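# Two robots carry a block from office to lab

## Task

r1 begins inside the office and r2 in the corridor that joins the office to the lab. Get the wooden block that sits on the office bench onto the lab bench. The office door is locked; the service window between the office and the corridor is open. The lab door can be pushed open only while someone keeps the release button on the office wall pressed. When finished, the lab door must be closed, both grippers must have released, and the robots must have moved away. No robot may tip over or be left leaning. Anything that stays in place only because a robot is holding it at the end is not counted as done.

## Robot and tools

Robots: r1 and r2, identical Hello Robot Stretch 4 units, each about 1.6 m tall. Each has an omni-wheel base (rim within 0.23 m of its base origin), a lift on a mast, a telescoping arm that reaches forward, a three-joint wrist (yaw, pitch, roll) and a two-finger gripper. Cameras per robot: r1_head_camera, r1_head_left_camera, r1_head_right_camera, r1_wrist_camera, with the same set for r2. Likely plan: r1 presses and holds the wall button, and the block passes through the service window between the two robots. r2 pushes the lab door open, places the block, and closes the door. Both then let go and back away.

Frames: each robot uses its own base frame, with origin on the floor under the base centre, x forward, y left, z up. hand_pose is the pinch point between the fingertips, given in that frame; the printed value can be a little off. The odometry frame is the base frame at the start of the scene. Because each robot reports only in its own frames, where the robots are relative to each other can be judged only from images, lidar_m and wrist_depth_mm.

execute_actions(actions, cameras): actions is a list holding exactly one action object, or an empty list to get state and images only. The action is keyed by "r1" and/or "r2". Under a robot you can give:
- base: exactly one relative offset from where the base last reported itself. translate_m drives straight in metres, forward positive, -2 to 2. strafe_m moves sideways in metres, left positive, -2 to 2. rotate_rad turns on the spot in radians, counter-clockwise positive, -3.2 to 3.2.
- joints: absolute targets by name, in joint space. lift_m 0 to 1.2 m. arm_m 0 to 0.55 m extension. wrist_yaw_rad -1.134 to 4.276 (0 forward, positive left, 3.14 folded back). wrist_pitch_rad -1.117 to 4.259 (0 level, 1.57 pointing down). wrist_roll_rad -1.117 to 4.259 (positive turns clockwise as seen from behind). gripper_m -0.038 to 0.141, the fingertip gap in metres; below 0 the fingers press on each other.
- pace: "slow", "default", "fast" or "max". The base moves at up to 0.1/0.3/0.4/0.6 m/s and turns at up to 1/2/3/4 rad/s. A raised lift lowers these caps.
- contact_limits: {"arm_m": 0 to 0.75}, default 0.5. This sets how hard the arm may push before it stops.
- end_of_arm: "enable_torque", sent on its own, turns wrist or gripper motors back on after a torque_fault.
All motions in one action start together. An action lasts at most 15 s. An out-of-range joint target is clipped to the limit. Any other bad value, or an unknown key, rejects the whole call. cameras: a list of camera names, or "all"/null for every camera, or [] for none. To unfold the wrist at the start, send lift_m 0.4 with wrist_yaw_rad 0.

wait(seconds 0 to 10) lets the simulation run and returns the state. zoom_image(camera, region [x0,y0,x1,y1] in pixels, at most 504x504) enlarges part of the latest image. read_manual gives only licence texts. finished_scene(scene) ends the scene for good.

Result lines: base_status and joint_status report how each motion ended. done means reached, or for the base that the wheels turned the full amount even if they slipped. off_target means the part stopped short and may still be pushing. contact_stop_at_<key> means it hit something and that part goes slack. limit_stop_at_<name> covers own_body (self-collision) and tilt (leaning more than 6 degrees, after which lift, arm and wheels go slack). torque_fault means the wrist motor went limp. on_its_own lists what you did not command; "held at" there is the target being held. base_odometry counts wheel turns. If turned_by_wheels and turned_by_imu differ by more than about 0.1 rad, the base hit something or slipped. base_tilt is in degrees. motor_effort is a percentage, with the peak shown in brackets. lidar_m gives 12 sectors of 30 degrees: the first straight ahead, then counter-clockwise (4th left, 7th behind, 10th right); "-" means nothing seen or closer than 0.25 m. wrist_depth_mm is a 7x7 grid of depths, 100 to 2000 mm.

Gripping: command a gap smaller than the block's width. Neither the gap reading nor "done" proves a grip; look for a clear change in gripper effort, or check the images. If the fingertips get stuck on a surface, raise the lift.

Avoid: any robot-to-robot contact. A hard press fails the run, and once the bases touch, even millimetres more is a hard press. Do not tip: avoid turning or driving with more than 1 kg held and the arm extended past 0.2, and avoid strong pushes with a high gripper. Do not drop, slam or hit things. Do not leave a joint pushing against something. The two robots' travel can differ by about 3 cm per metre.

Each tool is called after "Call:" by a JSON object that holds its "api" and its "payload".

## Session

Call:
{"api": "execute_actions", "payload": {"actions": []}}

Scene clock: 0.00 s.
r1.base_odometry: x=+0.000 y=+0.000 heading=+0.000 (m, m, rad; r1's odometry frame)
r1.turned_by_wheels: +0.000 (rad since the last result)
r1.turned_by_imu: +0.000 (rad since the last result)
r1.base_tilt: forward=+0.3 right=+0.3 (deg)
r1.lidar_m: 1.66 1.31 3.81 1.12 0.90 0.77 0.85 1.03 0.95 0.98 1.27 2.91
r1.base_status: not commanded
r1.joint_positions: lift_m=+0.267 arm_m=+0.002 wrist_yaw_rad=+3.135 wrist_pitch_rad=+0.022 wrist_roll_rad=+0.006 gripper_m=+0.057
r1.joint_status: not commanded
r1.motor_effort: lift_m=+18 arm_m=+0 wrist_yaw_rad=+1 wrist_pitch_rad=-7 wrist_roll_rad=-2 gripper_m=-3 wheel_0=+0 wheel_1=-1 wheel_2=+1 (%)
r1.hand_pose: x=-0.1145 y=+0.0894 z=+0.4390 quat_wxyz=(+0.003, -0.011, +0.003, +1.000) (m; r1's base frame)
r1.wrist_depth_mm: - 137 1025 976 878 778 759 / - 125 1025 946 878 768 759 / - 125 182 946 866 778 750 / 113 135 253 931 854 759 750 / 1042 1160 1042 931 854 768 741 / 1042 1160 204 931 820 778 723 / 1008 1025 1008 878 820 768 732
r2.base_odometry: x=+0.000 y=+0.000 heading=+0.000 (m, m, rad; r2's odometry frame)
r2.turned_by_wheels: +0.000 (rad since the last result)
r2.turned_by_imu: +0.000 (rad since the last result)
r2.base_tilt: forward=+0.8 right=+0.6 (deg)
r2.lidar_m: 0.89 0.76 0.75 0.87 1.08 1.07 1.08 0.99 1.00 1.03 1.77 1.18
r2.base_status: not commanded
r2.joint_positions: lift_m=+0.288 arm_m=+0.001 wrist_yaw_rad=+3.174 wrist_pitch_rad=-0.007 wrist_roll_rad=+0.020 gripper_m=+0.057
r2.joint_status: not commanded
r2.motor_effort: lift_m=+19 arm_m=-1 wrist_yaw_rad=+0 wrist_pitch_rad=-7 wrist_roll_rad=+1 gripper_m=-5 wheel_0=+0 wheel_1=+1 wheel_2=+0 (%)
r2.hand_pose: x=-0.1197 y=+0.0780 z=+0.4684 quat_wxyz=(-0.016, +0.003, +0.010, +1.000) (m; r2's base frame)
r2.wrist_depth_mm: - 132 1229 1464 1229 1042 904 / - 117 144 1430 1205 1025 917 / - 125 170 1430 1229 1042 917 / 135 136 1255 1464 1229 1060 917 / 960 1098 1205 1464 1205 1042 931 / 960 1078 213 1430 203 1025 904 / 960 1008 1098 - 1078 1008 904
pictures: r1_head_camera, r1_head_left_camera, r1_head_right_camera, r1_wrist_camera, r2_head_camera, r2_head_left_camera, r2_head_right_camera, r2_wrist_camera
Images, in order (width x height): r1_head_camera 420x560, r1_head_left_camera 420x672, r1_head_right_camera 420x672, r1_wrist_camera 616x392, r2_head_camera 420x560, r2_head_left_camera 420x672, r2_head_right_camera 420x672, r2_wrist_camera 616x392.

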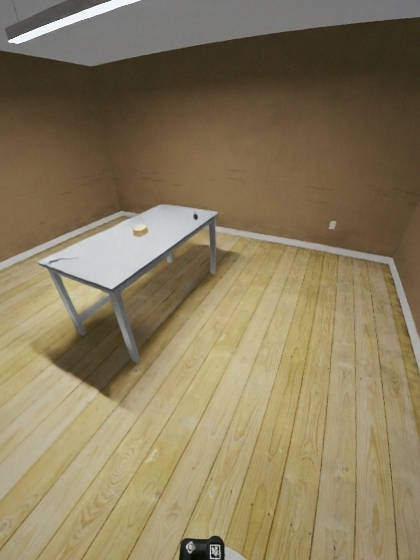

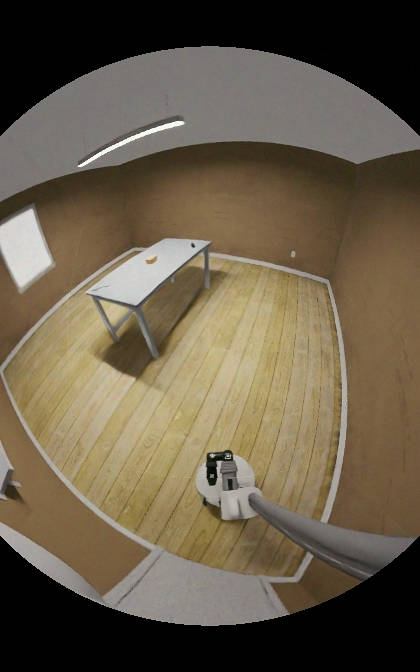

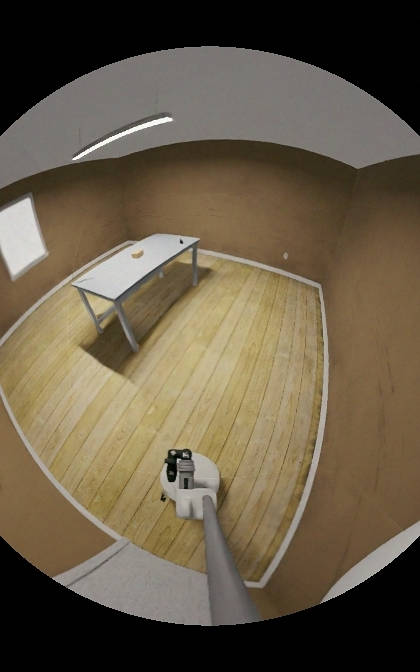

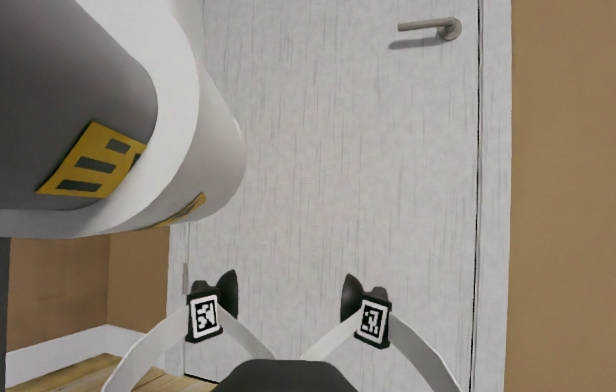

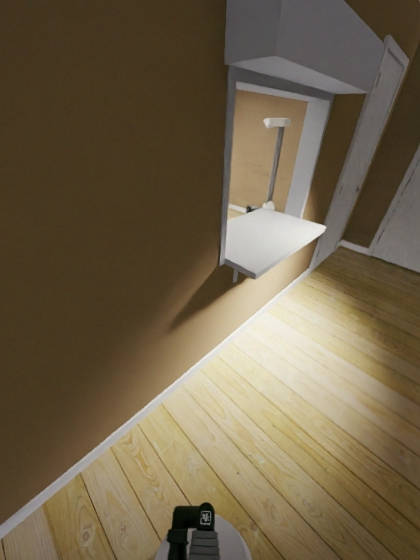

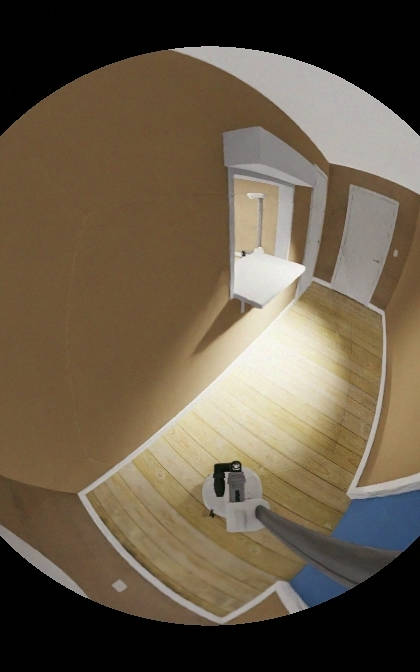

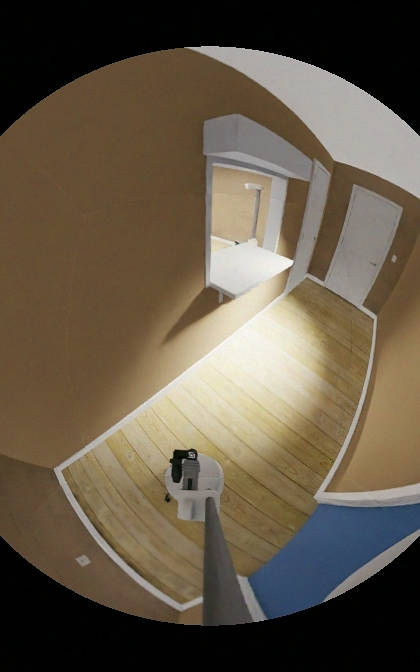

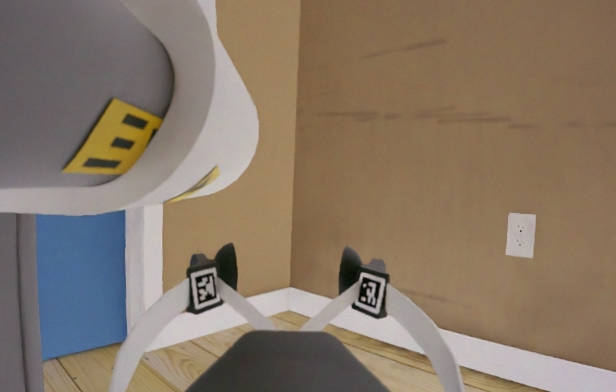

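Call:
{"api": "execute_actions", "payload": {"actions": [{"r1":{"base":{"rotate_rad":1.11},"joints":{"wrist_yaw_rad":0,"lift_m":0.4,"gripper_m":0.14},"pace":"fast"},"r2":{"base":{"rotate_rad":-2.25},"pace":"fast"}}], "cameras": ["r1_head_left_camera","r2_head_camera"]}}

Call:
{"api": "execute_actions", "payload": {"actions": [{"r1":{"base":{"strafe_m":-1.41},"joints":{"lift_m":0.75,"wrist_pitch_rad":0.3},"pace":"max"},"r2":{"base":{"rotate_rad":3.14},"joints":{"wrist_yaw_rad":0,"lift_m":0.4,"gripper_m":0.14},"pace":"fast"}}], "cameras": ["r1_head_left_camera","r1_head_camera","r1_wrist_camera","r2_head_camera"]}}

Scene clock: 8.67 s.
r1.base_odometry: x=+0.000 y=+0.000 heading=+1.110 (m, m, rad; r1's odometry frame)
r1.turned_by_wheels: +1.110 (rad since the last result)
r1.turned_by_imu: +1.091 (rad since the last result)
r1.base_tilt: forward=+0.4 right=+0.4 (deg)
r1.lidar_m: 3.45 1.12 0.87 0.76 0.84 1.01 0.95 0.99 1.35 3.48 1.53 1.33
r1.base_status: done
r1.joint_positions: lift_m=+0.400 arm_m=+0.002 wrist_yaw_rad=+0.000 wrist_pitch_rad=+0.022 wrist_roll_rad=+0.006 gripper_m=+0.140
r1.joint_status: all done
r1.motor_effort: lift_m=+19(23) arm_m=+0(0) wrist_yaw_rad=-1(5) wrist_pitch_rad=-5(7) wrist_roll_rad=-2(4) gripper_m=-1(5) wheel_0=+1(9) wheel_1=+1(7) wheel_2=+1(9) (%)
r1.hand_pose: x=+0.4618 y=-0.0873 z=+0.5719 quat_wxyz=(+1.000, +0.003, +0.011, +0.000) (m; r1's base frame)
r1.wrist_depth_mm: - - - - - - - / 1576 - - - - - - / 1255 - - - - - - / 1397 - - - - - 960 / 1397 - - - - - - / 1430 195 - - 219 - - / 1308 1308 1430 149 1499 1499 1430
r2.base_odometry: x=+0.000 y=+0.000 heading=-2.250 (m, m, rad; r2's odometry frame)
r2.turned_by_wheels: -2.250 (rad since the last result)
r2.turned_by_imu: -2.239 (rad since the last result)
r2.base_tilt: forward=+0.7 right=+0.4 (deg)
r2.lidar_m: 0.98 1.03 1.39 1.77 1.02 0.77 0.75 0.80 1.11 1.07 1.13 1.01
r2.base_status: done
r2.joint_positions: lift_m=+0.288 arm_m=+0.001 wrist_yaw_rad=+3.174 wrist_pitch_rad=-0.007 wrist_roll_rad=+0.020 gripper_m=+0.057
r2.joint_status: not commanded
r2.motor_effort: lift_m=+19(19) arm_m=-1(1) wrist_yaw_rad=+0(0) wrist_pitch_rad=-6(6) wrist_roll_rad=+0(0) gripper_m=-6(3) wheel_0=+0(9) wheel_1=+0(12) wheel_2=+0(12) (%)
r2.hand_pose: x=-0.1197 y=+0.0780 z=+0.4684 quat_wxyz=(-0.016, +0.003, +0.010, +1.000) (m; r2's base frame)
r2.wrist_depth_mm: - 132 854 854 854 842 842 / - 117 144 854 842 842 842 / - 125 170 866 854 854 842 / 135 136 878 878 866 866 854 / 891 891 878 878 866 854 854 / 891 891 214 878 203 866 854 / 891 878 891 - 878 866 866
pictures: r1_head_left_camera, r2_head_camera
Images, in order (width x height): r1_head_left_camera 420x672, r2_head_camera 420x560.

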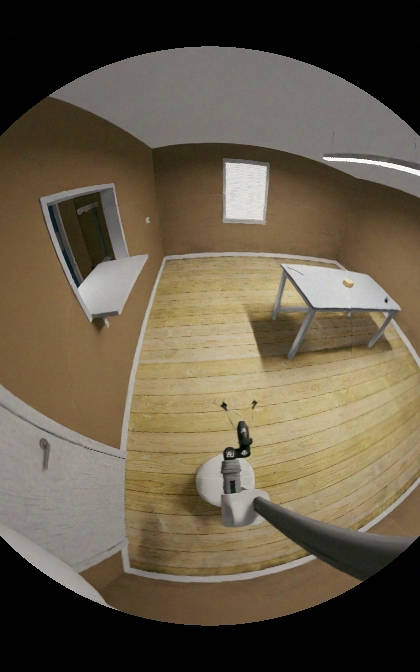

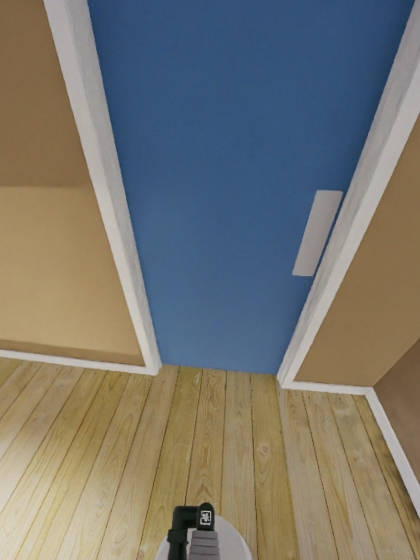

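Scene clock: 12.67 s.
r1.base_odometry: x=+1.263 y=-0.627 heading=+1.110 (m, m, rad; r1's odometry frame)
r1.turned_by_wheels: +0.000 (rad since the last result)
r1.turned_by_imu: +0.001 (rad since the last result)
r1.base_tilt: forward=+0.3 right=+0.3 (deg)
r1.lidar_m: 1.06 1.10 2.26 2.20 1.34 0.97 0.93 0.97 1.31 2.06 2.17 1.11
r1.base_status: done
r1.joint_positions: lift_m=+0.750 arm_m=+0.002 wrist_yaw_rad=+0.000 wrist_pitch_rad=+0.302 wrist_roll_rad=+0.006 gripper_m=+0.140
r1.joint_status: all done
r1.motor_effort: lift_m=+19(23) arm_m=+0(0) wrist_yaw_rad=+0(1) wrist_pitch_rad=-6(8) wrist_roll_rad=+1(0) gripper_m=-1(1) wheel_0=-1(12) wheel_1=+1(14) wheel_2=+0(2) (%)
r1.hand_pose: x=+0.4487 y=-0.0874 z=+0.8423 quat_wxyz=(+0.989, +0.003, +0.150, +0.000) (m; r1's base frame)
r1.wrist_depth_mm: - - - - - - - / - - - - - - - / - - - - - - - / 854 866 878 891 891 931 960 / - - - - - - - / 1464 194 1618 1618 218 1708 1708 / 1229 1281 1366 148 1397 1430 1366
r2.base_odometry: x=+0.000 y=+0.000 heading=+0.890 (m, m, rad; r2's odometry frame)
r2.turned_by_wheels: +3.140 (rad since the last result)
r2.turned_by_imu: +3.129 (rad since the last result)
r2.base_tilt: forward=+0.7 right=+0.5 (deg)
r2.lidar_m: 0.74 0.80 1.10 1.07 1.15 1.01 0.99 1.01 1.43 1.63 1.01 0.77
r2.base_status: done
r2.joint_positions: lift_m=+0.400 arm_m=+0.001 wrist_yaw_rad=+0.001 wrist_pitch_rad=-0.007 wrist_roll_rad=+0.020 gripper_m=+0.140
r2.joint_status: all done
r2.motor_effort: lift_m=+21(23) arm_m=-1(1) wrist_yaw_rad=-2(10) wrist_pitch_rad=-7(7) wrist_roll_rad=+1(0) gripper_m=+0(4) wheel_0=-1(9) wheel_1=-1(7) wheel_2=+0(12) (%)
r2.hand_pose: x=+0.4600 y=-0.0872 z=+0.5801 quat_wxyz=(+1.000, +0.010, -0.004, +0.000) (m; r2's base frame)
r2.wrist_depth_mm: 525 521 517 517 512 512 508 / 525 521 521 517 512 512 512 / 530 525 521 517 521 517 517 / 530 530 525 525 525 521 517 / 535 530 530 530 530 525 521 / 539 539 535 535 525 525 525 / 544 539 539 - 535 535 525
pictures: r1_head_camera, r1_head_left_camera, r1_wrist_camera, r2_head_camera
camera_calibration (this result's frames):
r1_wrist_camera: T_world_to_cam=[[-0.0233876, -0.998778, 0.0435429, -0.121433], [-0.271452, -0.0355741, -0.961794, 0.991307], [0.962168, -0.0343138, -0.270288, 0.0141485], [0, 0, 0, 1]] pos_world=[0.252639, -0.0855346, 0.962545]
Images, in order (width x height): r1_head_camera 420x560, r1_head_left_camera 420x672, r1_wrist_camera 616x392, r2_head_camera 420x560.

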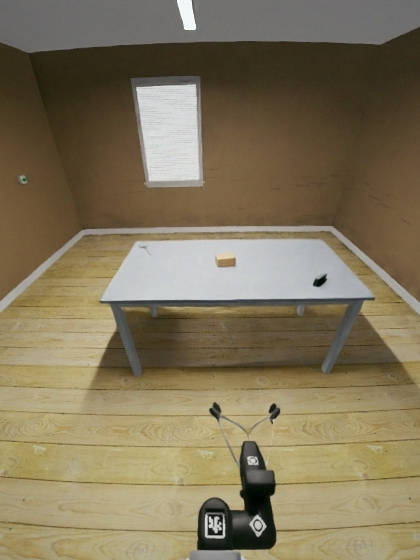

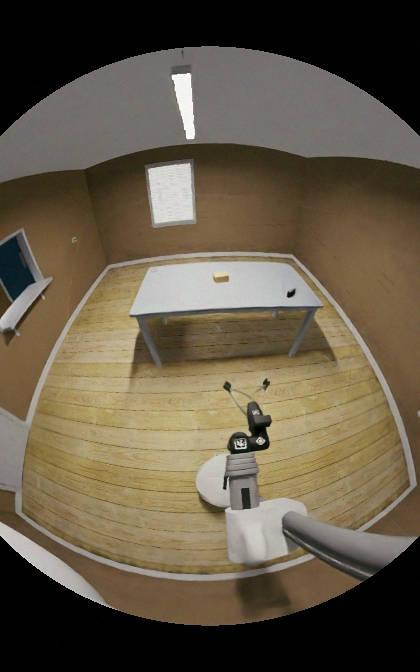

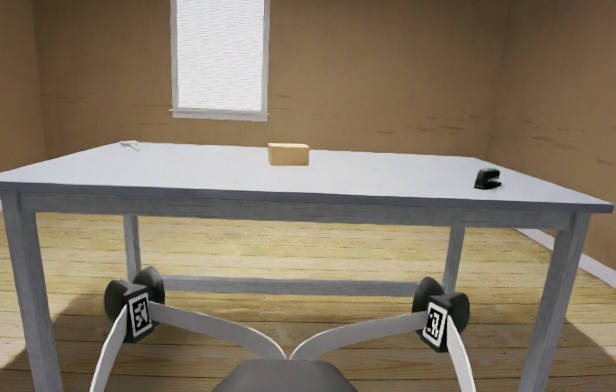

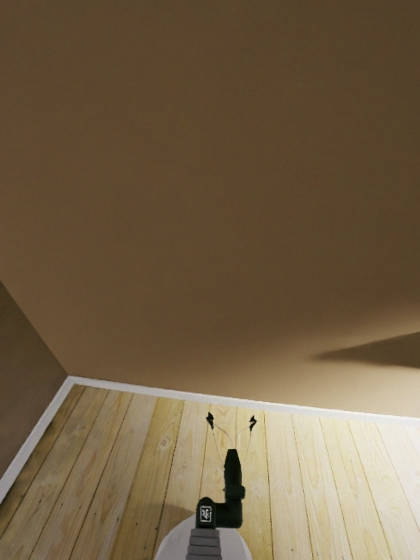

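Call:
{"api": "execute_actions", "payload": {"actions": [{"r1":{"base":{"translate_m":0.8},"joints":{"lift_m":1.02,"wrist_pitch_rad":1.57,"wrist_roll_rad":1.45,"arm_m":0.48},"pace":"fast"},"r2":{"base":{"strafe_m":-1.15},"joints":{"lift_m":0.95,"wrist_pitch_rad":0.3},"pace":"max"}}], "cameras": ["r1_head_camera","r1_wrist_camera","r2_head_camera","r2_wrist_camera"]}}

Scene clock: 20.33 s.
r1.base_odometry: x=+1.619 y=+0.090 heading=+1.110 (m, m, rad; r1's odometry frame)
r1.turned_by_wheels: +0.000 (rad since the last result)
r1.turned_by_imu: -0.002 (rad since the last result)
r1.base_tilt: forward=+0.3 right=+0.4 (deg)
r1.lidar_m: 0.26 0.28 0.37 2.04 2.31 1.82 1.72 1.80 2.16 2.07 0.38 0.29
r1.base_status: done
r1.joint_positions: lift_m=+1.020 arm_m=+0.479 wrist_yaw_rad=+0.000 wrist_pitch_rad=+1.570 wrist_roll_rad=+1.450 gripper_m=+0.140
r1.joint_status: all done
r1.motor_effort: lift_m=+20(23) arm_m=+6(12) wrist_yaw_rad=+0(2) wrist_pitch_rad=+3(3) wrist_roll_rad=+2(6) gripper_m=-1(1) wheel_0=-1(8) wheel_1=+1(6) wheel_2=+0(11) (%)
r1.hand_pose: x=+0.6503 y=-0.0874 z=+0.9096 quat_wxyz=(+0.530, +0.469, +0.529, -0.468) (m; r1's base frame)
r1.wrist_depth_mm: 370 375 375 377 377 377 382 / 368 368 370 373 373 377 379 / 366 368 370 373 375 377 377 / 362 364 364 370 373 375 375 / 364 364 366 309 370 373 373 / 359 195 359 306 217 368 373 / 357 357 364 149 362 370 368
r2.base_odometry: x=+0.894 y=-0.724 heading=+0.890 (m, m, rad; r2's odometry frame)
r2.turned_by_wheels: +0.000 (rad since the last result)
r2.turned_by_imu: +0.000 (rad since the last result)
r2.base_tilt: forward=+0.8 right=+0.6 (deg)
r2.lidar_m: 0.43 0.46 1.03 2.23 1.46 1.03 1.01 1.08 1.57 1.99 0.59 0.44
r2.base_status: done
r2.joint_positions: lift_m=+0.950 arm_m=+0.001 wrist_yaw_rad=+0.000 wrist_pitch_rad=+0.302 wrist_roll_rad=+0.020 gripper_m=+0.140
r2.joint_status: all done
r2.motor_effort: lift_m=+19(23) arm_m=-1(1) wrist_yaw_rad=+0(2) wrist_pitch_rad=-7(9) wrist_roll_rad=+0(1) gripper_m=+2(1) wheel_0=-1(13) wheel_1=+1(14) wheel_2=+0(0) (%)
r2.hand_pose: x=+0.4469 y=-0.0874 z=+1.0423 quat_wxyz=(+0.989, +0.010, +0.151, -0.001) (m; r2's base frame)
r2.wrist_depth_mm: 466 - - - - - - / 466 - - - - - - / 477 - - - - - - / 492 668 691 707 741 768 - / 466 477 496 512 521 539 539 / 364 347 357 394 368 389 407 / 307 310 325 - 338 327 340
pictures: r1_head_camera, r1_wrist_camera, r2_head_camera, r2_wrist_camera
camera_calibration (this result's frames):
r1_wrist_camera: T_world_to_cam=[[-0.986301, -0.161329, 0.0344095, 0.587989], [-0.162284, 0.986373, -0.0270483, 0.278822], [-0.0295769, -0.0322619, -0.999042, 1.14637], [0, 0, 0, 1]] pos_world=[0.659088, -0.143179, 1.13258]
r2_wrist_camera: T_world_to_cam=[[-0.0295812, -0.999165, 0.0281853, -0.114014], [-0.322324, -0.0171563, -0.946474, 1.17903], [0.946167, -0.0370826, -0.321547, 0.138255], [0, 0, 0, 1]] pos_world=[0.245843, -0.0885645, 1.16359]
Images, in order (width x height): r1_head_camera 420x560, r1_wrist_camera 616x392, r2_head_camera 420x560, r2_wrist_camera 616x392.

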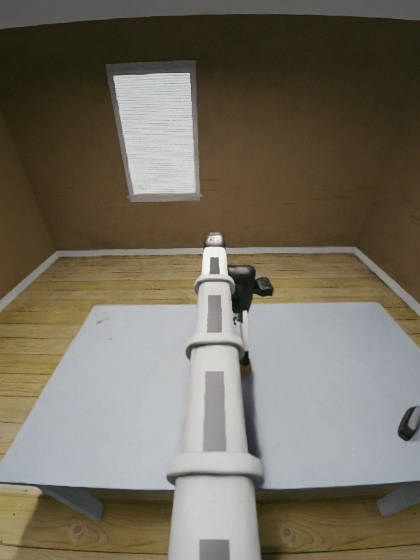

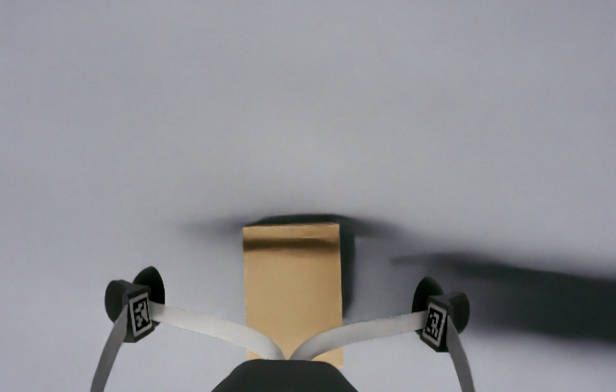

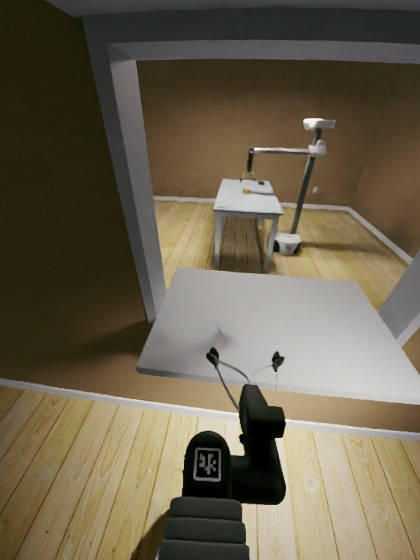

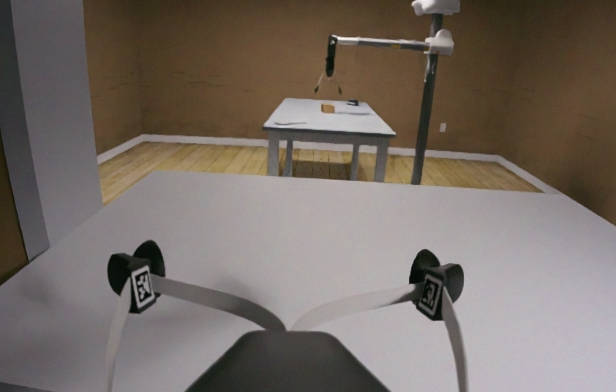

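Call:
{"api": "execute_actions", "payload": {"actions": [{"r1":{"base":{"strafe_m":0.018},"joints":{"lift_m":0.908,"wrist_roll_rad":1.39}},"r2":{"base":{"rotate_rad":-0.035}}}], "cameras": ["r1_wrist_camera"]}}

Call:
{"api": "execute_actions", "payload": {"actions": [{"r1":{"joints":{"gripper_m":0.025}}}], "cameras": ["r1_wrist_camera"]}}

Call:
{"api": "execute_actions", "payload": {"actions": [{"r1":{"joints":{"lift_m":0.96}}}], "cameras": ["r1_wrist_camera","r2_wrist_camera"]}}

Scene clock: 24.80 s.
r1.base_odometry: x=+1.602 y=+0.098 heading=+1.110 (m, m, rad; r1's odometry frame)
r1.turned_by_wheels: +0.000 (rad since the last result)
r1.turned_by_imu: -0.001 (rad since the last result)
r1.base_tilt: forward=+0.2 right=+0.2 (deg)
r1.lidar_m: 0.25 0.28 0.38 2.04 2.30 1.82 1.74 1.80 2.18 2.08 0.38 0.27
r1.base_status: done
r1.joint_positions: lift_m=+0.908 arm_m=+0.479 wrist_yaw_rad=+0.000 wrist_pitch_rad=+1.570 wrist_roll_rad=+1.390 gripper_m=+0.140
r1.joint_status: all done
r1.motor_effort: lift_m=+16(18) arm_m=+5(5) wrist_yaw_rad=+0(1) wrist_pitch_rad=+1(1) wrist_roll_rad=-5(4) gripper_m=-1(1) wheel_0=+1(8) wheel_1=+1(8) wheel_2=-1(2) (%)
r1.hand_pose: x=+0.6503 y=-0.0874 z=+0.7979 quat_wxyz=(+0.543, +0.453, +0.543, -0.453) (m; r1's base frame)
r1.wrist_depth_mm: 259 259 262 264 264 266 268 / 256 257 262 260 264 266 266 / 255 257 257 259 263 262 265 / 255 256 256 258 259 262 264 / 253 253 254 198 258 260 262 / 251 195 196 197 199 260 259 / 251 250 252 150 255 256 256
r2.base_odometry: x=+0.894 y=-0.724 heading=+0.855 (m, m, rad; r2's odometry frame)
r2.turned_by_wheels: -0.035 (rad since the last result)
r2.turned_by_imu: -0.033 (rad since the last result)
r2.base_tilt: forward=+0.8 right=+0.6 (deg)
r2.lidar_m: 0.44 0.46 1.00 2.23 1.47 1.03 1.00 1.06 1.52 2.19 0.61 0.45
r2.base_status: done
r2.joint_positions: lift_m=+0.950 arm_m=+0.001 wrist_yaw_rad=+0.000 wrist_pitch_rad=+0.302 wrist_roll_rad=+0.020 gripper_m=+0.140
r2.joint_status: not commanded
r2.motor_effort: lift_m=+19(19) arm_m=-1(1) wrist_yaw_rad=+0(1) wrist_pitch_rad=-6(7) wrist_roll_rad=+1(0) gripper_m=+0(1) wheel_0=+2(3) wheel_1=+3(5) wheel_2=+1(4) (%)
r2.hand_pose: x=+0.4469 y=-0.0874 z=+1.0423 quat_wxyz=(+0.989, +0.010, +0.151, -0.001) (m; r2's base frame)
r2.wrist_depth_mm: - - - - - - - / 504 - - - - - - / 512 - - - - - - / 521 668 691 715 741 768 - / 466 477 500 512 521 535 539 / 364 347 357 392 368 389 407 / 309 312 325 - 338 327 340
pictures: r1_wrist_camera
camera_calibration (this result's frames):
r1_wrist_camera: T_world_to_cam=[[-0.975048, -0.219306, 0.034433, 0.579428], [-0.220267, 0.975063, -0.0271041, 0.312562], [-0.0276303, -0.0340123, -0.999039, 1.03338], [0, 0, 0, 1]] pos_world=[0.66237, -0.142547, 1.02091]
Images, in order (width x height): r1_wrist_camera 616x392.

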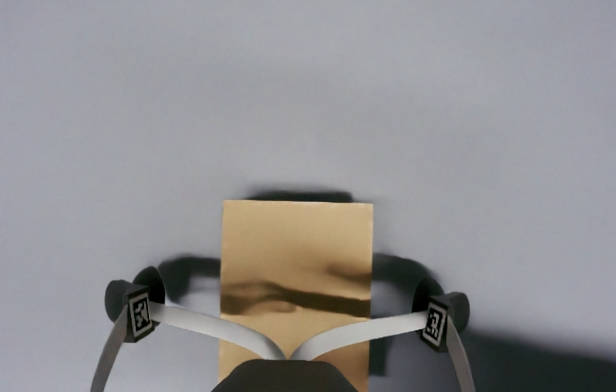

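Scene clock: 26.93 s.
r1.base_odometry: x=+1.602 y=+0.098 heading=+1.110 (m, m, rad; r1's odometry frame)
r1.turned_by_wheels: +0.000 (rad since the last result)
r1.turned_by_imu: -0.001 (rad since the last result)
r1.base_tilt: forward=+0.4 right=+0.3 (deg)
r1.lidar_m: 0.26 0.28 0.37 2.02 2.31 1.81 1.73 1.79 2.19 2.09 0.38 0.29
r1.base_status: not commanded
r1.joint_positions: lift_m=+0.908 arm_m=+0.479 wrist_yaw_rad=+0.000 wrist_pitch_rad=+1.570 wrist_roll_rad=+1.390 gripper_m=+0.026
r1.joint_status: all done
r1.motor_effort: lift_m=+17(16) arm_m=+5(5) wrist_yaw_rad=+0(0) wrist_pitch_rad=+2(1) wrist_roll_rad=-3(2) gripper_m=-28(32) wheel_0=+1(1) wheel_1=+1(1) wheel_2=-1(1) (%)
r1.hand_pose: x=+0.6502 y=-0.0874 z=+0.7978 quat_wxyz=(+0.543, +0.453, +0.543, -0.453) (m; r1's base frame)
r1.wrist_depth_mm: 258 259 258 262 264 265 266 / 256 257 259 260 263 263 266 / 253 258 257 259 260 262 264 / 253 254 255 258 259 260 263 / 253 253 181 181 257 259 262 / 251 252 179 180 186 258 258 / 250 250 179 180 255 255 257
r2.base_odometry: x=+0.894 y=-0.724 heading=+0.855 (m, m, rad; r2's odometry frame)
r2.turned_by_wheels: +0.000 (rad since the last result)
r2.turned_by_imu: +0.001 (rad since the last result)
r2.base_tilt: forward=+0.7 right=+0.5 (deg)
r2.lidar_m: 0.43 0.46 1.02 2.24 1.49 1.04 0.99 1.05 1.49 2.20 0.62 0.46
r2.base_status: not commanded
r2.joint_positions: lift_m=+0.950 arm_m=+0.001 wrist_yaw_rad=+0.000 wrist_pitch_rad=+0.302 wrist_roll_rad=+0.020 gripper_m=+0.140
r2.joint_status: not commanded
r2.motor_effort: lift_m=+19(19) arm_m=-1(1) wrist_yaw_rad=+0(0) wrist_pitch_rad=-7(7) wrist_roll_rad=+0(0) gripper_m=+2(1) wheel_0=+2(2) wheel_1=+3(3) wheel_2=+0(1) (%)
r2.hand_pose: x=+0.4469 y=-0.0874 z=+1.0423 quat_wxyz=(+0.989, +0.010, +0.151, -0.001) (m; r2's base frame)
r2.wrist_depth_mm: - - - - - - - / 504 - - - - - - / 517 - - - - - - / 525 668 683 715 741 778 - / 466 477 496 512 521 535 544 / 364 349 357 394 368 387 407 / 307 310 325 - 338 327 338
pictures: r1_wrist_camera
camera_calibration (this result's frames):
r1_wrist_camera: T_world_to_cam=[[-0.975049, -0.219273, 0.034633, 0.579216], [-0.220239, 0.975071, -0.027059, 0.312494], [-0.0278363, -0.0340114, -0.999034, 1.03345], [0, 0, 0, 1]] pos_world=[0.662355, -0.142548, 1.02085]
Images, in order (width x height): r1_wrist_camera 616x392.

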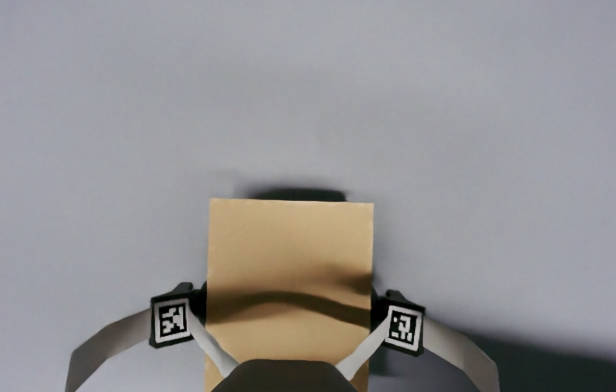

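Scene clock: 28.03 s.
r1.base_odometry: x=+1.602 y=+0.098 heading=+1.110 (m, m, rad; r1's odometry frame)
r1.turned_by_wheels: +0.000 (rad since the last result)
r1.turned_by_imu: +0.000 (rad since the last result)
r1.base_tilt: forward=+0.3 right=+0.3 (deg)
r1.lidar_m: 0.25 0.28 0.38 2.04 2.29 1.83 1.73 1.80 2.18 2.09 0.39 0.27
r1.base_status: not commanded
r1.joint_positions: lift_m=+0.960 arm_m=+0.479 wrist_yaw_rad=+0.000 wrist_pitch_rad=+1.570 wrist_roll_rad=+1.390 gripper_m=+0.026
r1.joint_status: all done
r1.motor_effort: lift_m=+21(22) arm_m=+5(5) wrist_yaw_rad=+0(0) wrist_pitch_rad=+0(1) wrist_roll_rad=-3(4) gripper_m=-27(28) wheel_0=+1(1) wheel_1=+1(0) wheel_2=-1(1) (%)
r1.hand_pose: x=+0.6502 y=-0.0874 z=+0.8495 quat_wxyz=(+0.543, +0.453, +0.543, -0.453) (m; r1's base frame)
r1.wrist_depth_mm: 309 310 310 315 315 319 320 / 306 309 309 314 312 317 317 / 307 306 310 310 315 315 319 / 304 304 306 307 312 314 314 / 301 304 180 181 309 312 312 / 301 301 180 180 185 309 310 / 298 300 179 179 306 307 309
r2.base_odometry: x=+0.894 y=-0.724 heading=+0.855 (m, m, rad; r2's odometry frame)
r2.turned_by_wheels: +0.000 (rad since the last result)
r2.turned_by_imu: +0.000 (rad since the last result)
r2.base_tilt: forward=+0.8 right=+0.7 (deg)
r2.lidar_m: 0.44 0.46 1.00 2.23 1.48 1.03 0.99 1.06 1.50 2.20 0.61 0.45
r2.base_status: not commanded
r2.joint_positions: lift_m=+0.950 arm_m=+0.001 wrist_yaw_rad=+0.000 wrist_pitch_rad=+0.302 wrist_roll_rad=+0.020 gripper_m=+0.140
r2.joint_status: not commanded
r2.motor_effort: lift_m=+19(19) arm_m=-1(1) wrist_yaw_rad=+0(0) wrist_pitch_rad=-7(7) wrist_roll_rad=+0(1) gripper_m=+2(1) wheel_0=+2(2) wheel_1=+3(3) wheel_2=+1(1) (%)
r2.hand_pose: x=+0.4469 y=-0.0874 z=+1.0423 quat_wxyz=(+0.989, +0.010, +0.151, -0.001) (m; r2's base frame)
r2.wrist_depth_mm: - - - - - - - / 504 - - - - - - / 512 - - - - - - / 525 668 691 715 732 759 - / 466 480 500 508 521 535 539 / 364 349 355 392 368 389 407 / 307 312 325 - 338 325 340
pictures: r1_wrist_camera, r2_wrist_camera
camera_calibration (this result's frames):
r1_wrist_camera: T_world_to_cam=[[-0.975049, -0.219273, 0.034633, 0.577431], [-0.220239, 0.97507, -0.027059, 0.313892], [-0.0278363, -0.0340114, -0.999034, 1.08504], [0, 0, 0, 1]] pos_world=[0.662358, -0.142548, 1.07249]
r2_wrist_camera: T_world_to_cam=[[-0.0295813, -0.999165, 0.0281853, -0.114014], [-0.322323, -0.0171562, -0.946474, 1.17903], [0.946167, -0.0370828, -0.321547, 0.138255], [0, 0, 0, 1]] pos_world=[0.245843, -0.0885645, 1.16359]
Images, in order (width x height): r1_wrist_camera 616x392, r2_wrist_camera 616x392.

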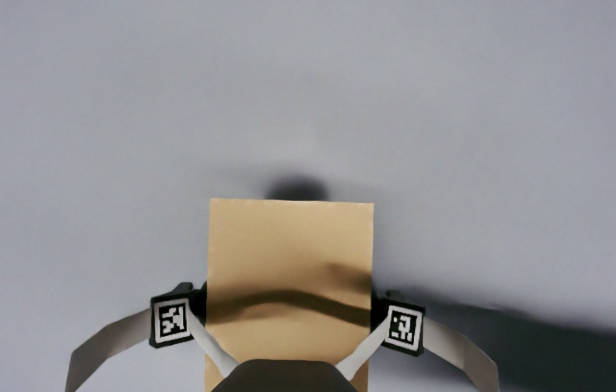

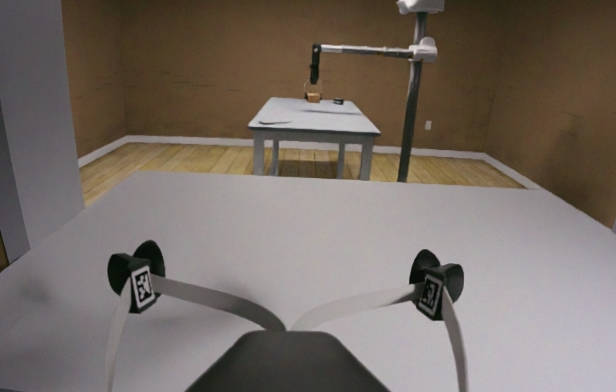

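Call:
{"api": "execute_actions", "payload": {"actions": [{"r1":{"base":{"strafe_m":1.6},"joints":{"lift_m":1.13,"wrist_roll_rad":2.45,"arm_m":0.3},"pace":"fast"},"r2":{"base":{"strafe_m":-0.12}}}], "cameras": []}}

Call:
{"api": "execute_actions", "payload": {"actions": [{"r1":{"base":{"rotate_rad":0.9},"joints":{"arm_m":0.54}}}], "cameras": ["r1_head_camera","r1_wrist_camera","r2_head_camera"]}}

Scene clock: 39.37 s.
r1.base_odometry: x=+0.169 y=+0.809 heading=+1.110 (m, m, rad; r1's odometry frame)
r1.turned_by_wheels: +0.000 (rad since the last result)
r1.turned_by_imu: -0.006 (rad since the last result)
r1.base_tilt: forward=+0.3 right=+0.3 (deg)
r1.lidar_m: 2.66 0.59 0.43 0.48 0.66 0.86 1.76 1.83 2.47 1.02 1.04 1.40
r1.base_status: done
r1.joint_positions: lift_m=+1.130 arm_m=+0.301 wrist_yaw_rad=+0.000 wrist_pitch_rad=+1.570 wrist_roll_rad=+2.450 gripper_m=+0.026
r1.joint_status: all done
r1.motor_effort: lift_m=+20(22) arm_m=-5(9) wrist_yaw_rad=+1(1) wrist_pitch_rad=+1(0) wrist_roll_rad=+0(8) gripper_m=-27(28) wheel_0=+1(10) wheel_1=-3(10) wheel_2=-1(2) (%)
r1.hand_pose: x=+0.4720 y=-0.0874 z=+1.0195 quat_wxyz=(+0.240, +0.665, +0.240, -0.665) (m; r1's base frame)
r1.wrist_depth_mm: 1229 1205 1205 1255 1255 1229 1281 / 1205 1182 1229 1255 1042 1255 1281 / 1205 1205 1205 1182 1025 1025 1281 / 1229 1182 1229 1205 1205 1229 1229 / 1160 1205 181 181 1255 1255 1182 / 1182 1205 179 180 185 1255 1025 / 1160 1229 179 179 1229 1008 917
r2.base_odometry: x=+0.984 y=-0.803 heading=+0.855 (m, m, rad; r2's odometry frame)
r2.turned_by_wheels: +0.000 (rad since the last result)
r2.turned_by_imu: +0.003 (rad since the last result)
r2.base_tilt: forward=+0.6 right=+0.6 (deg)
r2.lidar_m: 0.43 0.46 0.98 2.35 1.49 1.04 1.00 1.07 1.52 2.14 0.61 0.46
r2.base_status: done
r2.joint_positions: lift_m=+0.950 arm_m=+0.001 wrist_yaw_rad=+0.000 wrist_pitch_rad=+0.302 wrist_roll_rad=+0.020 gripper_m=+0.140
r2.joint_status: not commanded
r2.motor_effort: lift_m=+19(19) arm_m=-1(1) wrist_yaw_rad=+0(0) wrist_pitch_rad=-7(7) wrist_roll_rad=+1(0) gripper_m=-1(3) wheel_0=+0(12) wheel_1=+1(8) wheel_2=+0(2) (%)
r2.hand_pose: x=+0.4469 y=-0.0874 z=+1.0423 quat_wxyz=(+0.989, +0.010, +0.151, -0.001) (m; r2's base frame)
r2.wrist_depth_mm: - - - - - - - / - - - - - - - / - - - - - - - / 640 668 691 707 732 768 - / 466 480 496 512 525 530 544 / 368 349 355 392 370 387 410 / 307 312 325 - 338 327 338
pictures: none
No camera images: the call's "cameras" was empty. Leave "cameras" out to get every camera's image.

Scene clock: 41.37 s.
r1.base_odometry: x=+0.169 y=+0.809 heading=+2.010 (m, m, rad; r1's odometry frame)
r1.turned_by_wheels: +0.900 (rad since the last result)
r1.turned_by_imu: +0.885 (rad since the last result)
r1.base_tilt: forward=+0.3 right=+0.3 (deg)
r1.lidar_m: 0.45 0.43 0.64 0.79 1.50 1.79 2.20 3.69 1.03 1.23 3.00 0.72
r1.base_status: done
r1.joint_positions: lift_m=+1.130 arm_m=+0.539 wrist_yaw_rad=+0.000 wrist_pitch_rad=+1.570 wrist_roll_rad=+2.450 gripper_m=+0.026
r1.joint_status: all done
r1.motor_effort: lift_m=+20(20) arm_m=+6(10) wrist_yaw_rad=+0(0) wrist_pitch_rad=+2(4) wrist_roll_rad=+1(1) gripper_m=-27(27) wheel_0=+0(7) wheel_1=-2(6) wheel_2=-1(7) (%)
r1.hand_pose: x=+0.7103 y=-0.0874 z=+1.0195 quat_wxyz=(+0.240, +0.666, +0.240, -0.665) (m; r1's base frame)
r1.wrist_depth_mm: 1205 1205 1229 1229 1229 1042 1281 / 1182 1205 1229 1205 1255 1025 1255 / 1205 1205 1205 1255 1255 1255 1229 / 319 320 324 325 330 332 788 / 319 322 181 181 327 329 332 / 315 319 179 180 185 329 330 / 315 319 178 179 324 327 330
r2.base_odometry: x=+0.984 y=-0.803 heading=+0.855 (m, m, rad; r2's odometry frame)
r2.turned_by_wheels: +0.000 (rad since the last result)
r2.turned_by_imu: +0.001 (rad since the last result)
r2.base_tilt: forward=+0.7 right=+0.7 (deg)
r2.lidar_m: 0.43 0.45 0.96 2.35 1.50 1.03 1.00 1.06 1.51 2.17 0.61 0.46
r2.base_status: not commanded
r2.joint_positions: lift_m=+0.950 arm_m=+0.001 wrist_yaw_rad=+0.000 wrist_pitch_rad=+0.302 wrist_roll_rad=+0.020 gripper_m=+0.140
r2.joint_status: not commanded
r2.motor_effort: lift_m=+19(19) arm_m=-1(1) wrist_yaw_rad=+0(0) wrist_pitch_rad=-7(7) wrist_roll_rad=+0(1) gripper_m=+2(1) wheel_0=+0(0) wheel_1=+0(0) wheel_2=+0(0) (%)
r2.hand_pose: x=+0.4469 y=-0.0874 z=+1.0423 quat_wxyz=(+0.989, +0.010, +0.151, -0.001) (m; r2's base frame)
r2.wrist_depth_mm: - - - - - - - / - - - - - - - / - - - 683 - - - / 654 668 683 715 741 768 - / 462 477 496 508 521 535 539 / 364 349 357 394 370 389 410 / 309 312 324 - 338 327 338
pictures: r1_head_camera, r1_wrist_camera, r2_head_camera
camera_calibration (this result's frames):
r1_wrist_camera: T_world_to_cam=[[-0.668717, 0.742708, 0.0346776, 0.496575], [0.742296, 0.669564, -0.0260759, -0.379659], [-0.0425857, 0.00830366, -0.999058, 1.2708], [0, 0, 0, 1]] pos_world=[0.668005, -0.125156, 1.24248]
Images, in order (width x height): r1_head_camera 420x560, r1_wrist_camera 616x392, r2_head_camera 420x560.

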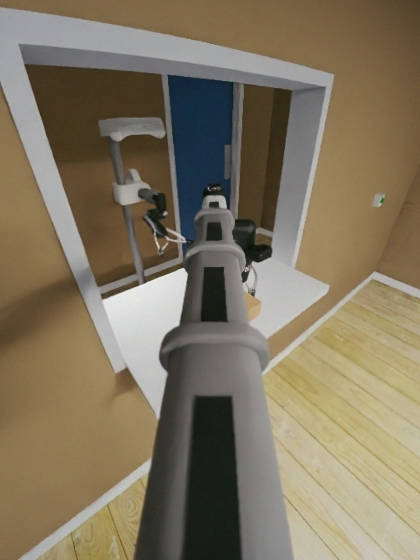

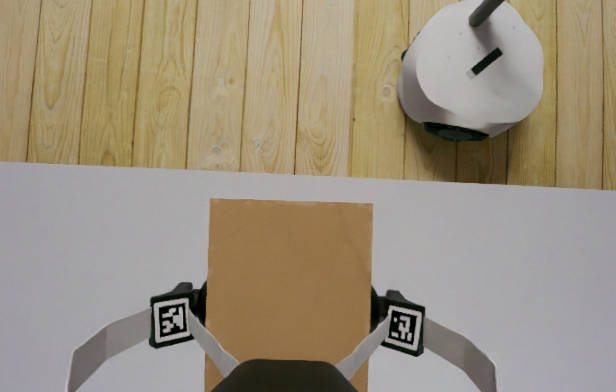

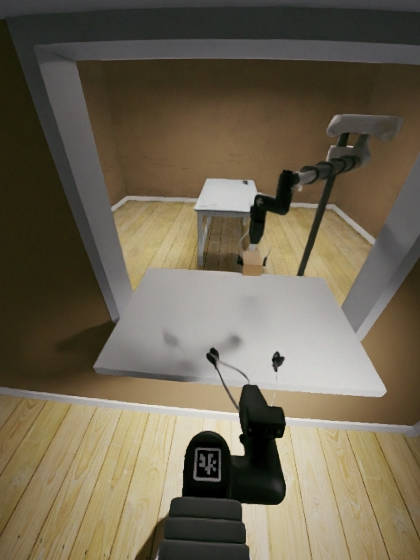

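Call:
{"api": "execute_actions", "payload": {"actions": [{"r1":{"base":{"translate_m":0.15},"joints":{"lift_m":1.063}},"r2":{"base":{"strafe_m":0.07},"joints":{"lift_m":0.89}}}], "cameras": []}}

Call:
{"api": "execute_actions", "payload": {"actions": [{"r1":{"joints":{"gripper_m":0.12}}}], "cameras": []}}

Call:
{"api": "execute_actions", "payload": {"actions": [{"r1":{"joints":{"lift_m":1.15},"pace":"fast"}}], "cameras": []}}

Call:
{"api": "execute_actions", "payload": {"actions": [{"r1":{"base":{"translate_m":-0.3},"joints":{"arm_m":0,"gripper_m":0},"pace":"fast"},"r2":{"joints":{"arm_m":0.2}}}], "cameras": ["r1_head_camera","r2_wrist_camera","r2_head_camera"]}}

Scene clock: 49.90 s.
r1.base_odometry: x=+0.105 y=+0.945 heading=+2.010 (m, m, rad; r1's odometry frame)
r1.turned_by_wheels: +0.000 (rad since the last result)
r1.turned_by_imu: -0.001 (rad since the last result)
r1.base_tilt: forward=+0.4 right=+0.3 (deg)
r1.lidar_m: 0.32 0.29 0.49 0.66 1.22 1.86 2.32 3.82 1.14 1.39 2.91 0.53
r1.base_status: done
r1.joint_positions: lift_m=+1.063 arm_m=+0.539 wrist_yaw_rad=+0.000 wrist_pitch_rad=+1.570 wrist_roll_rad=+2.450 gripper_m=+0.026
r1.joint_status: all done
r1.motor_effort: lift_m=+16(20) arm_m=+5(6) wrist_yaw_rad=+0(1) wrist_pitch_rad=+0(1) wrist_roll_rad=+0(0) gripper_m=-29(27) wheel_0=+0(6) wheel_1=+1(5) wheel_2=+2(10) (%)
r1.hand_pose: x=+0.7102 y=-0.0874 z=+0.9528 quat_wxyz=(+0.240, +0.665, +0.240, -0.665) (m; r1's base frame)
r1.wrist_depth_mm: 256 258 260 263 265 267 268 / 256 258 260 262 264 265 268 / 255 256 258 262 263 265 267 / 254 256 257 260 260 264 266 / 254 254 181 181 263 264 266 / 253 253 180 181 186 260 265 / 251 253 179 179 259 259 262
r2.base_odometry: x=+0.931 y=-0.757 heading=+0.855 (m, m, rad; r2's odometry frame)
r2.turned_by_wheels: +0.000 (rad since the last result)
r2.turned_by_imu: +0.002 (rad since the last result)
r2.base_tilt: forward=+0.8 right=+0.5 (deg)
r2.lidar_m: 0.43 0.46 1.01 2.28 1.49 1.02 1.00 1.05 1.52 2.16 0.61 0.46
r2.base_status: done
r2.joint_positions: lift_m=+0.890 arm_m=+0.001 wrist_yaw_rad=+0.000 wrist_pitch_rad=+0.302 wrist_roll_rad=+0.020 gripper_m=+0.140
r2.joint_status: all done
r2.motor_effort: lift_m=+15(21) arm_m=-1(1) wrist_yaw_rad=+0(0) wrist_pitch_rad=-8(7) wrist_roll_rad=+1(1) gripper_m=+2(1) wheel_0=+1(9) wheel_1=-1(11) wheel_2=+0(0) (%)
r2.hand_pose: x=+0.4469 y=-0.0874 z=+0.9826 quat_wxyz=(+0.989, +0.010, +0.151, -0.001) (m; r2's base frame)
r2.wrist_depth_mm: - - - 525 - - - / - - - - - - - / - - - 597 - - - / 488 508 525 535 559 580 609 / 353 362 379 389 397 404 410 / 277 264 271 298 279 294 309 / 248 249 248 - 256 255 -
pictures: none
No camera images: the call's "cameras" was empty. Leave "cameras" out to get every camera's image.

Scene clock: 51.73 s.
r1.base_odometry: x=+0.105 y=+0.945 heading=+2.010 (m, m, rad; r1's odometry frame)
r1.turned_by_wheels: +0.000 (rad since the last result)
r1.turned_by_imu: -0.001 (rad since the last result)
r1.base_tilt: forward=+0.4 right=+0.4 (deg)
r1.lidar_m: 0.34 0.28 0.51 0.65 1.22 1.89 2.31 3.79 1.13 1.39 2.91 0.53
r1.base_status: not commanded
r1.joint_positions: lift_m=+1.063 arm_m=+0.539 wrist_yaw_rad=+0.000 wrist_pitch_rad=+1.570 wrist_roll_rad=+2.450 gripper_m=+0.120
r1.joint_status: all done
r1.motor_effort: lift_m=+16(16) arm_m=+5(5) wrist_yaw_rad=-1(0) wrist_pitch_rad=+2(0) wrist_roll_rad=+1(1) gripper_m=-2(25) wheel_0=+0(0) wheel_1=+1(1) wheel_2=+2(2) (%)
r1.hand_pose: x=+0.7102 y=-0.0874 z=+0.9528 quat_wxyz=(+0.240, +0.665, +0.240, -0.665) (m; r1's base frame)
r1.wrist_depth_mm: 258 259 262 264 266 266 270 / 257 259 260 263 264 267 267 / 256 258 259 260 265 266 267 / 256 257 258 260 262 264 267 / 255 256 200 200 260 263 264 / 253 205 198 200 200 263 263 / 253 254 254 159 259 262 265
r2.base_odometry: x=+0.931 y=-0.757 heading=+0.855 (m, m, rad; r2's odometry frame)
r2.turned_by_wheels: +0.000 (rad since the last result)
r2.turned_by_imu: +0.001 (rad since the last result)
r2.base_tilt: forward=+0.7 right=+0.5 (deg)
r2.lidar_m: 0.44 0.47 0.99 2.28 1.49 1.03 1.01 1.05 1.50 2.16 0.60 0.45
r2.base_status: not commanded
r2.joint_positions: lift_m=+0.890 arm_m=+0.001 wrist_yaw_rad=+0.000 wrist_pitch_rad=+0.302 wrist_roll_rad=+0.020 gripper_m=+0.140
r2.joint_status: not commanded
r2.motor_effort: lift_m=+15(15) arm_m=-1(1) wrist_yaw_rad=+0(1) wrist_pitch_rad=-7(6) wrist_roll_rad=+0(0) gripper_m=+4(1) wheel_0=+2(1) wheel_1=-1(1) wheel_2=+0(0) (%)
r2.hand_pose: x=+0.4469 y=-0.0874 z=+0.9826 quat_wxyz=(+0.989, +0.010, +0.151, -0.001) (m; r2's base frame)
r2.wrist_depth_mm: - - - 525 - - - / - - - - - - - / - - - 699 - - - / 488 504 525 535 559 580 609 / 353 364 377 387 397 404 410 / 276 264 272 298 279 294 310 / 247 249 249 - 258 255 -
pictures: none
No camera images: the call's "cameras" was empty. Leave "cameras" out to get every camera's image.

Scene clock: 52.87 s.
r1.base_odometry: x=+0.105 y=+0.945 heading=+2.010 (m, m, rad; r1's odometry frame)
r1.turned_by_wheels: +0.000 (rad since the last result)
r1.turned_by_imu: +0.000 (rad since the last result)
r1.base_tilt: forward=+0.2 right=+0.2 (deg)
r1.lidar_m: 0.32 0.29 0.51 0.64 1.21 1.86 2.32 3.80 1.12 1.39 2.91 0.52
r1.base_status: not commanded
r1.joint_positions: lift_m=+1.150 arm_m=+0.539 wrist_yaw_rad=+0.000 wrist_pitch_rad=+1.570 wrist_roll_rad=+2.450 gripper_m=+0.120
r1.joint_status: all done
r1.motor_effort: lift_m=+20(23) arm_m=+5(5) wrist_yaw_rad=-1(1) wrist_pitch_rad=+2(0) wrist_roll_rad=+1(0) gripper_m=-1(2) wheel_0=+0(0) wheel_1=+1(1) wheel_2=+2(2) (%)
r1.hand_pose: x=+0.7102 y=-0.0874 z=+1.0396 quat_wxyz=(+0.240, +0.665, +0.240, -0.665) (m; r1's base frame)
r1.wrist_depth_mm: 1229 1205 1255 1281 1255 1060 1281 / 345 343 349 349 351 355 359 / 340 343 345 345 351 351 355 / 340 342 342 347 351 351 353 / 338 340 343 286 345 347 353 / 338 205 283 283 211 351 351 / 336 336 340 159 343 349 349
r2.base_odometry: x=+0.931 y=-0.757 heading=+0.855 (m, m, rad; r2's odometry frame)
r2.turned_by_wheels: +0.000 (rad since the last result)
r2.turned_by_imu: +0.000 (rad since the last result)
r2.base_tilt: forward=+0.7 right=+0.7 (deg)
r2.lidar_m: 0.43 0.46 1.01 2.28 1.49 1.02 1.00 1.04 1.49 2.16 0.60 0.45
r2.base_status: not commanded
r2.joint_positions: lift_m=+0.890 arm_m=+0.001 wrist_yaw_rad=+0.000 wrist_pitch_rad=+0.302 wrist_roll_rad=+0.020 gripper_m=+0.140
r2.joint_status: not commanded
r2.motor_effort: lift_m=+15(15) arm_m=-1(1) wrist_yaw_rad=+0(0) wrist_pitch_rad=-6(7) wrist_roll_rad=+1(0) gripper_m=+2(2) wheel_0=+1(1) wheel_1=-1(1) wheel_2=+0(0) (%)
r2.hand_pose: x=+0.4469 y=-0.0874 z=+0.9826 quat_wxyz=(+0.989, +0.010, +0.151, -0.001) (m; r2's base frame)
r2.wrist_depth_mm: - - - - - - - / - - - - - - - / - - - 778 - - - / 492 508 525 539 559 585 609 / 355 362 377 389 399 404 410 / 277 264 271 300 279 294 309 / 248 249 249 - 256 255 -
pictures: none
No camera images: the call's "cameras" was empty. Leave "cameras" out to get every camera's image.

Scene clock: 55.30 s.
r1.base_odometry: x=+0.233 y=+0.673 heading=+2.010 (m, m, rad; r1's odometry frame)
r1.turned_by_wheels: +0.000 (rad since the last result)
r1.turned_by_imu: -0.001 (rad since the last result)
r1.base_tilt: forward=+0.2 right=+0.3 (deg)
r1.lidar_m: 0.58 0.59 0.77 0.89 1.67 1.68 2.09 3.58 0.95 1.08 3.08 0.92
r1.base_status: done
r1.joint_positions: lift_m=+1.150 arm_m=+0.003 wrist_yaw_rad=+0.000 wrist_pitch_rad=+1.570 wrist_roll_rad=+2.450 gripper_m=+0.000
r1.joint_status: all done
joint sent to its limit — the command would take r1.arm_m past its lower limit, so that joint was sent only as far as its limit.
r1.motor_effort: lift_m=+20(20) arm_m=-5(5) wrist_yaw_rad=+1(0) wrist_pitch_rad=+1(1) wrist_roll_rad=-1(1) gripper_m=-7(7) wheel_0=+0(6) wheel_1=-1(4) wheel_2=+0(10) (%)
r1.hand_pose: x=+0.1743 y=-0.0874 z=+1.0396 quat_wxyz=(+0.240, +0.665, +0.240, -0.665) (m; r1's base frame)
r1.wrist_depth_mm: 1281 1229 1229 1255 1255 281 1255 / 1229 1229 1229 1255 1229 1255 1255 / 1229 1205 1281 1229 1060 1281 1308 / 1229 1229 1229 1060 1060 1255 1281 / 1229 1229 1255 1229 1042 1255 1255 / 1205 1229 189 201 1255 1255 1255 / 1205 1205 1205 715 1229 1255 1229
r2.base_odometry: x=+0.931 y=-0.757 heading=+0.855 (m, m, rad; r2's odometry frame)
r2.turned_by_wheels: +0.000 (rad since the last result)
r2.turned_by_imu: +0.001 (rad since the last result)
r2.base_tilt: forward=+0.7 right=+0.7 (deg)
r2.lidar_m: 0.44 0.46 0.99 2.28 1.49 1.03 1.00 1.05 1.50 2.17 0.61 0.47
r2.base_status: not commanded
r2.joint_positions: lift_m=+0.890 arm_m=+0.199 wrist_yaw_rad=+0.000 wrist_pitch_rad=+0.302 wrist_roll_rad=+0.020 gripper_m=+0.140
r2.joint_status: all done
r2.motor_effort: lift_m=+15(15) arm_m=+5(5) wrist_yaw_rad=+0(1) wrist_pitch_rad=-7(7) wrist_roll_rad=+0(0) gripper_m=+2(3) wheel_0=+2(1) wheel_1=-1(1) wheel_2=+0(0) (%)
r2.hand_pose: x=+0.6454 y=-0.0874 z=+0.9826 quat_wxyz=(+0.989, +0.010, +0.151, -0.001) (m; r2's base frame)
r2.wrist_depth_mm: - - - - - - - / - - - - - - - / - - - - - - - / 484 500 517 397 517 580 597 / 351 359 375 355 359 399 407 / 273 263 268 297 278 291 307 / 233 235 245 - 254 246 -
pictures: r1_head_camera, r2_head_camera, r2_wrist_camera
camera_calibration (this result's frames):
r2_wrist_camera: T_world_to_cam=[[-0.0295715, -0.999165, 0.0281819, -0.106459], [-0.322219, -0.0171603, -0.94651, 1.18653], [0.946203, -0.0370704, -0.321442, -0.0689151], [0, 0, 0, 1]] pos_world=[0.444382, -0.0885635, 1.10391]
Images, in order (width x height): r1_head_camera 420x560, r2_head_camera 420x560, r2_wrist_camera 616x392.

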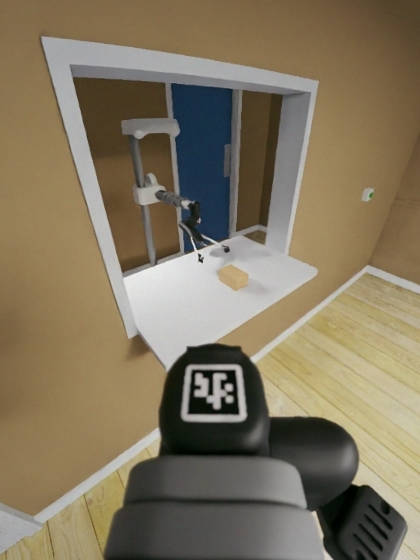

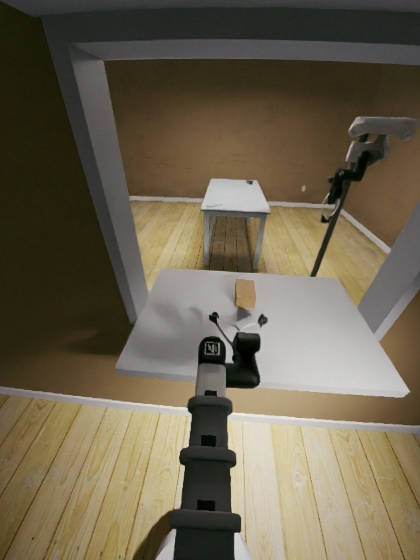

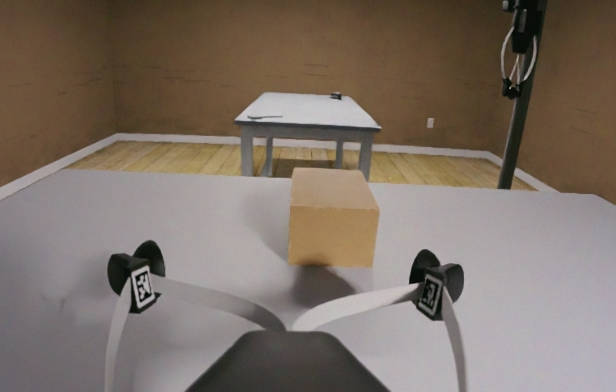

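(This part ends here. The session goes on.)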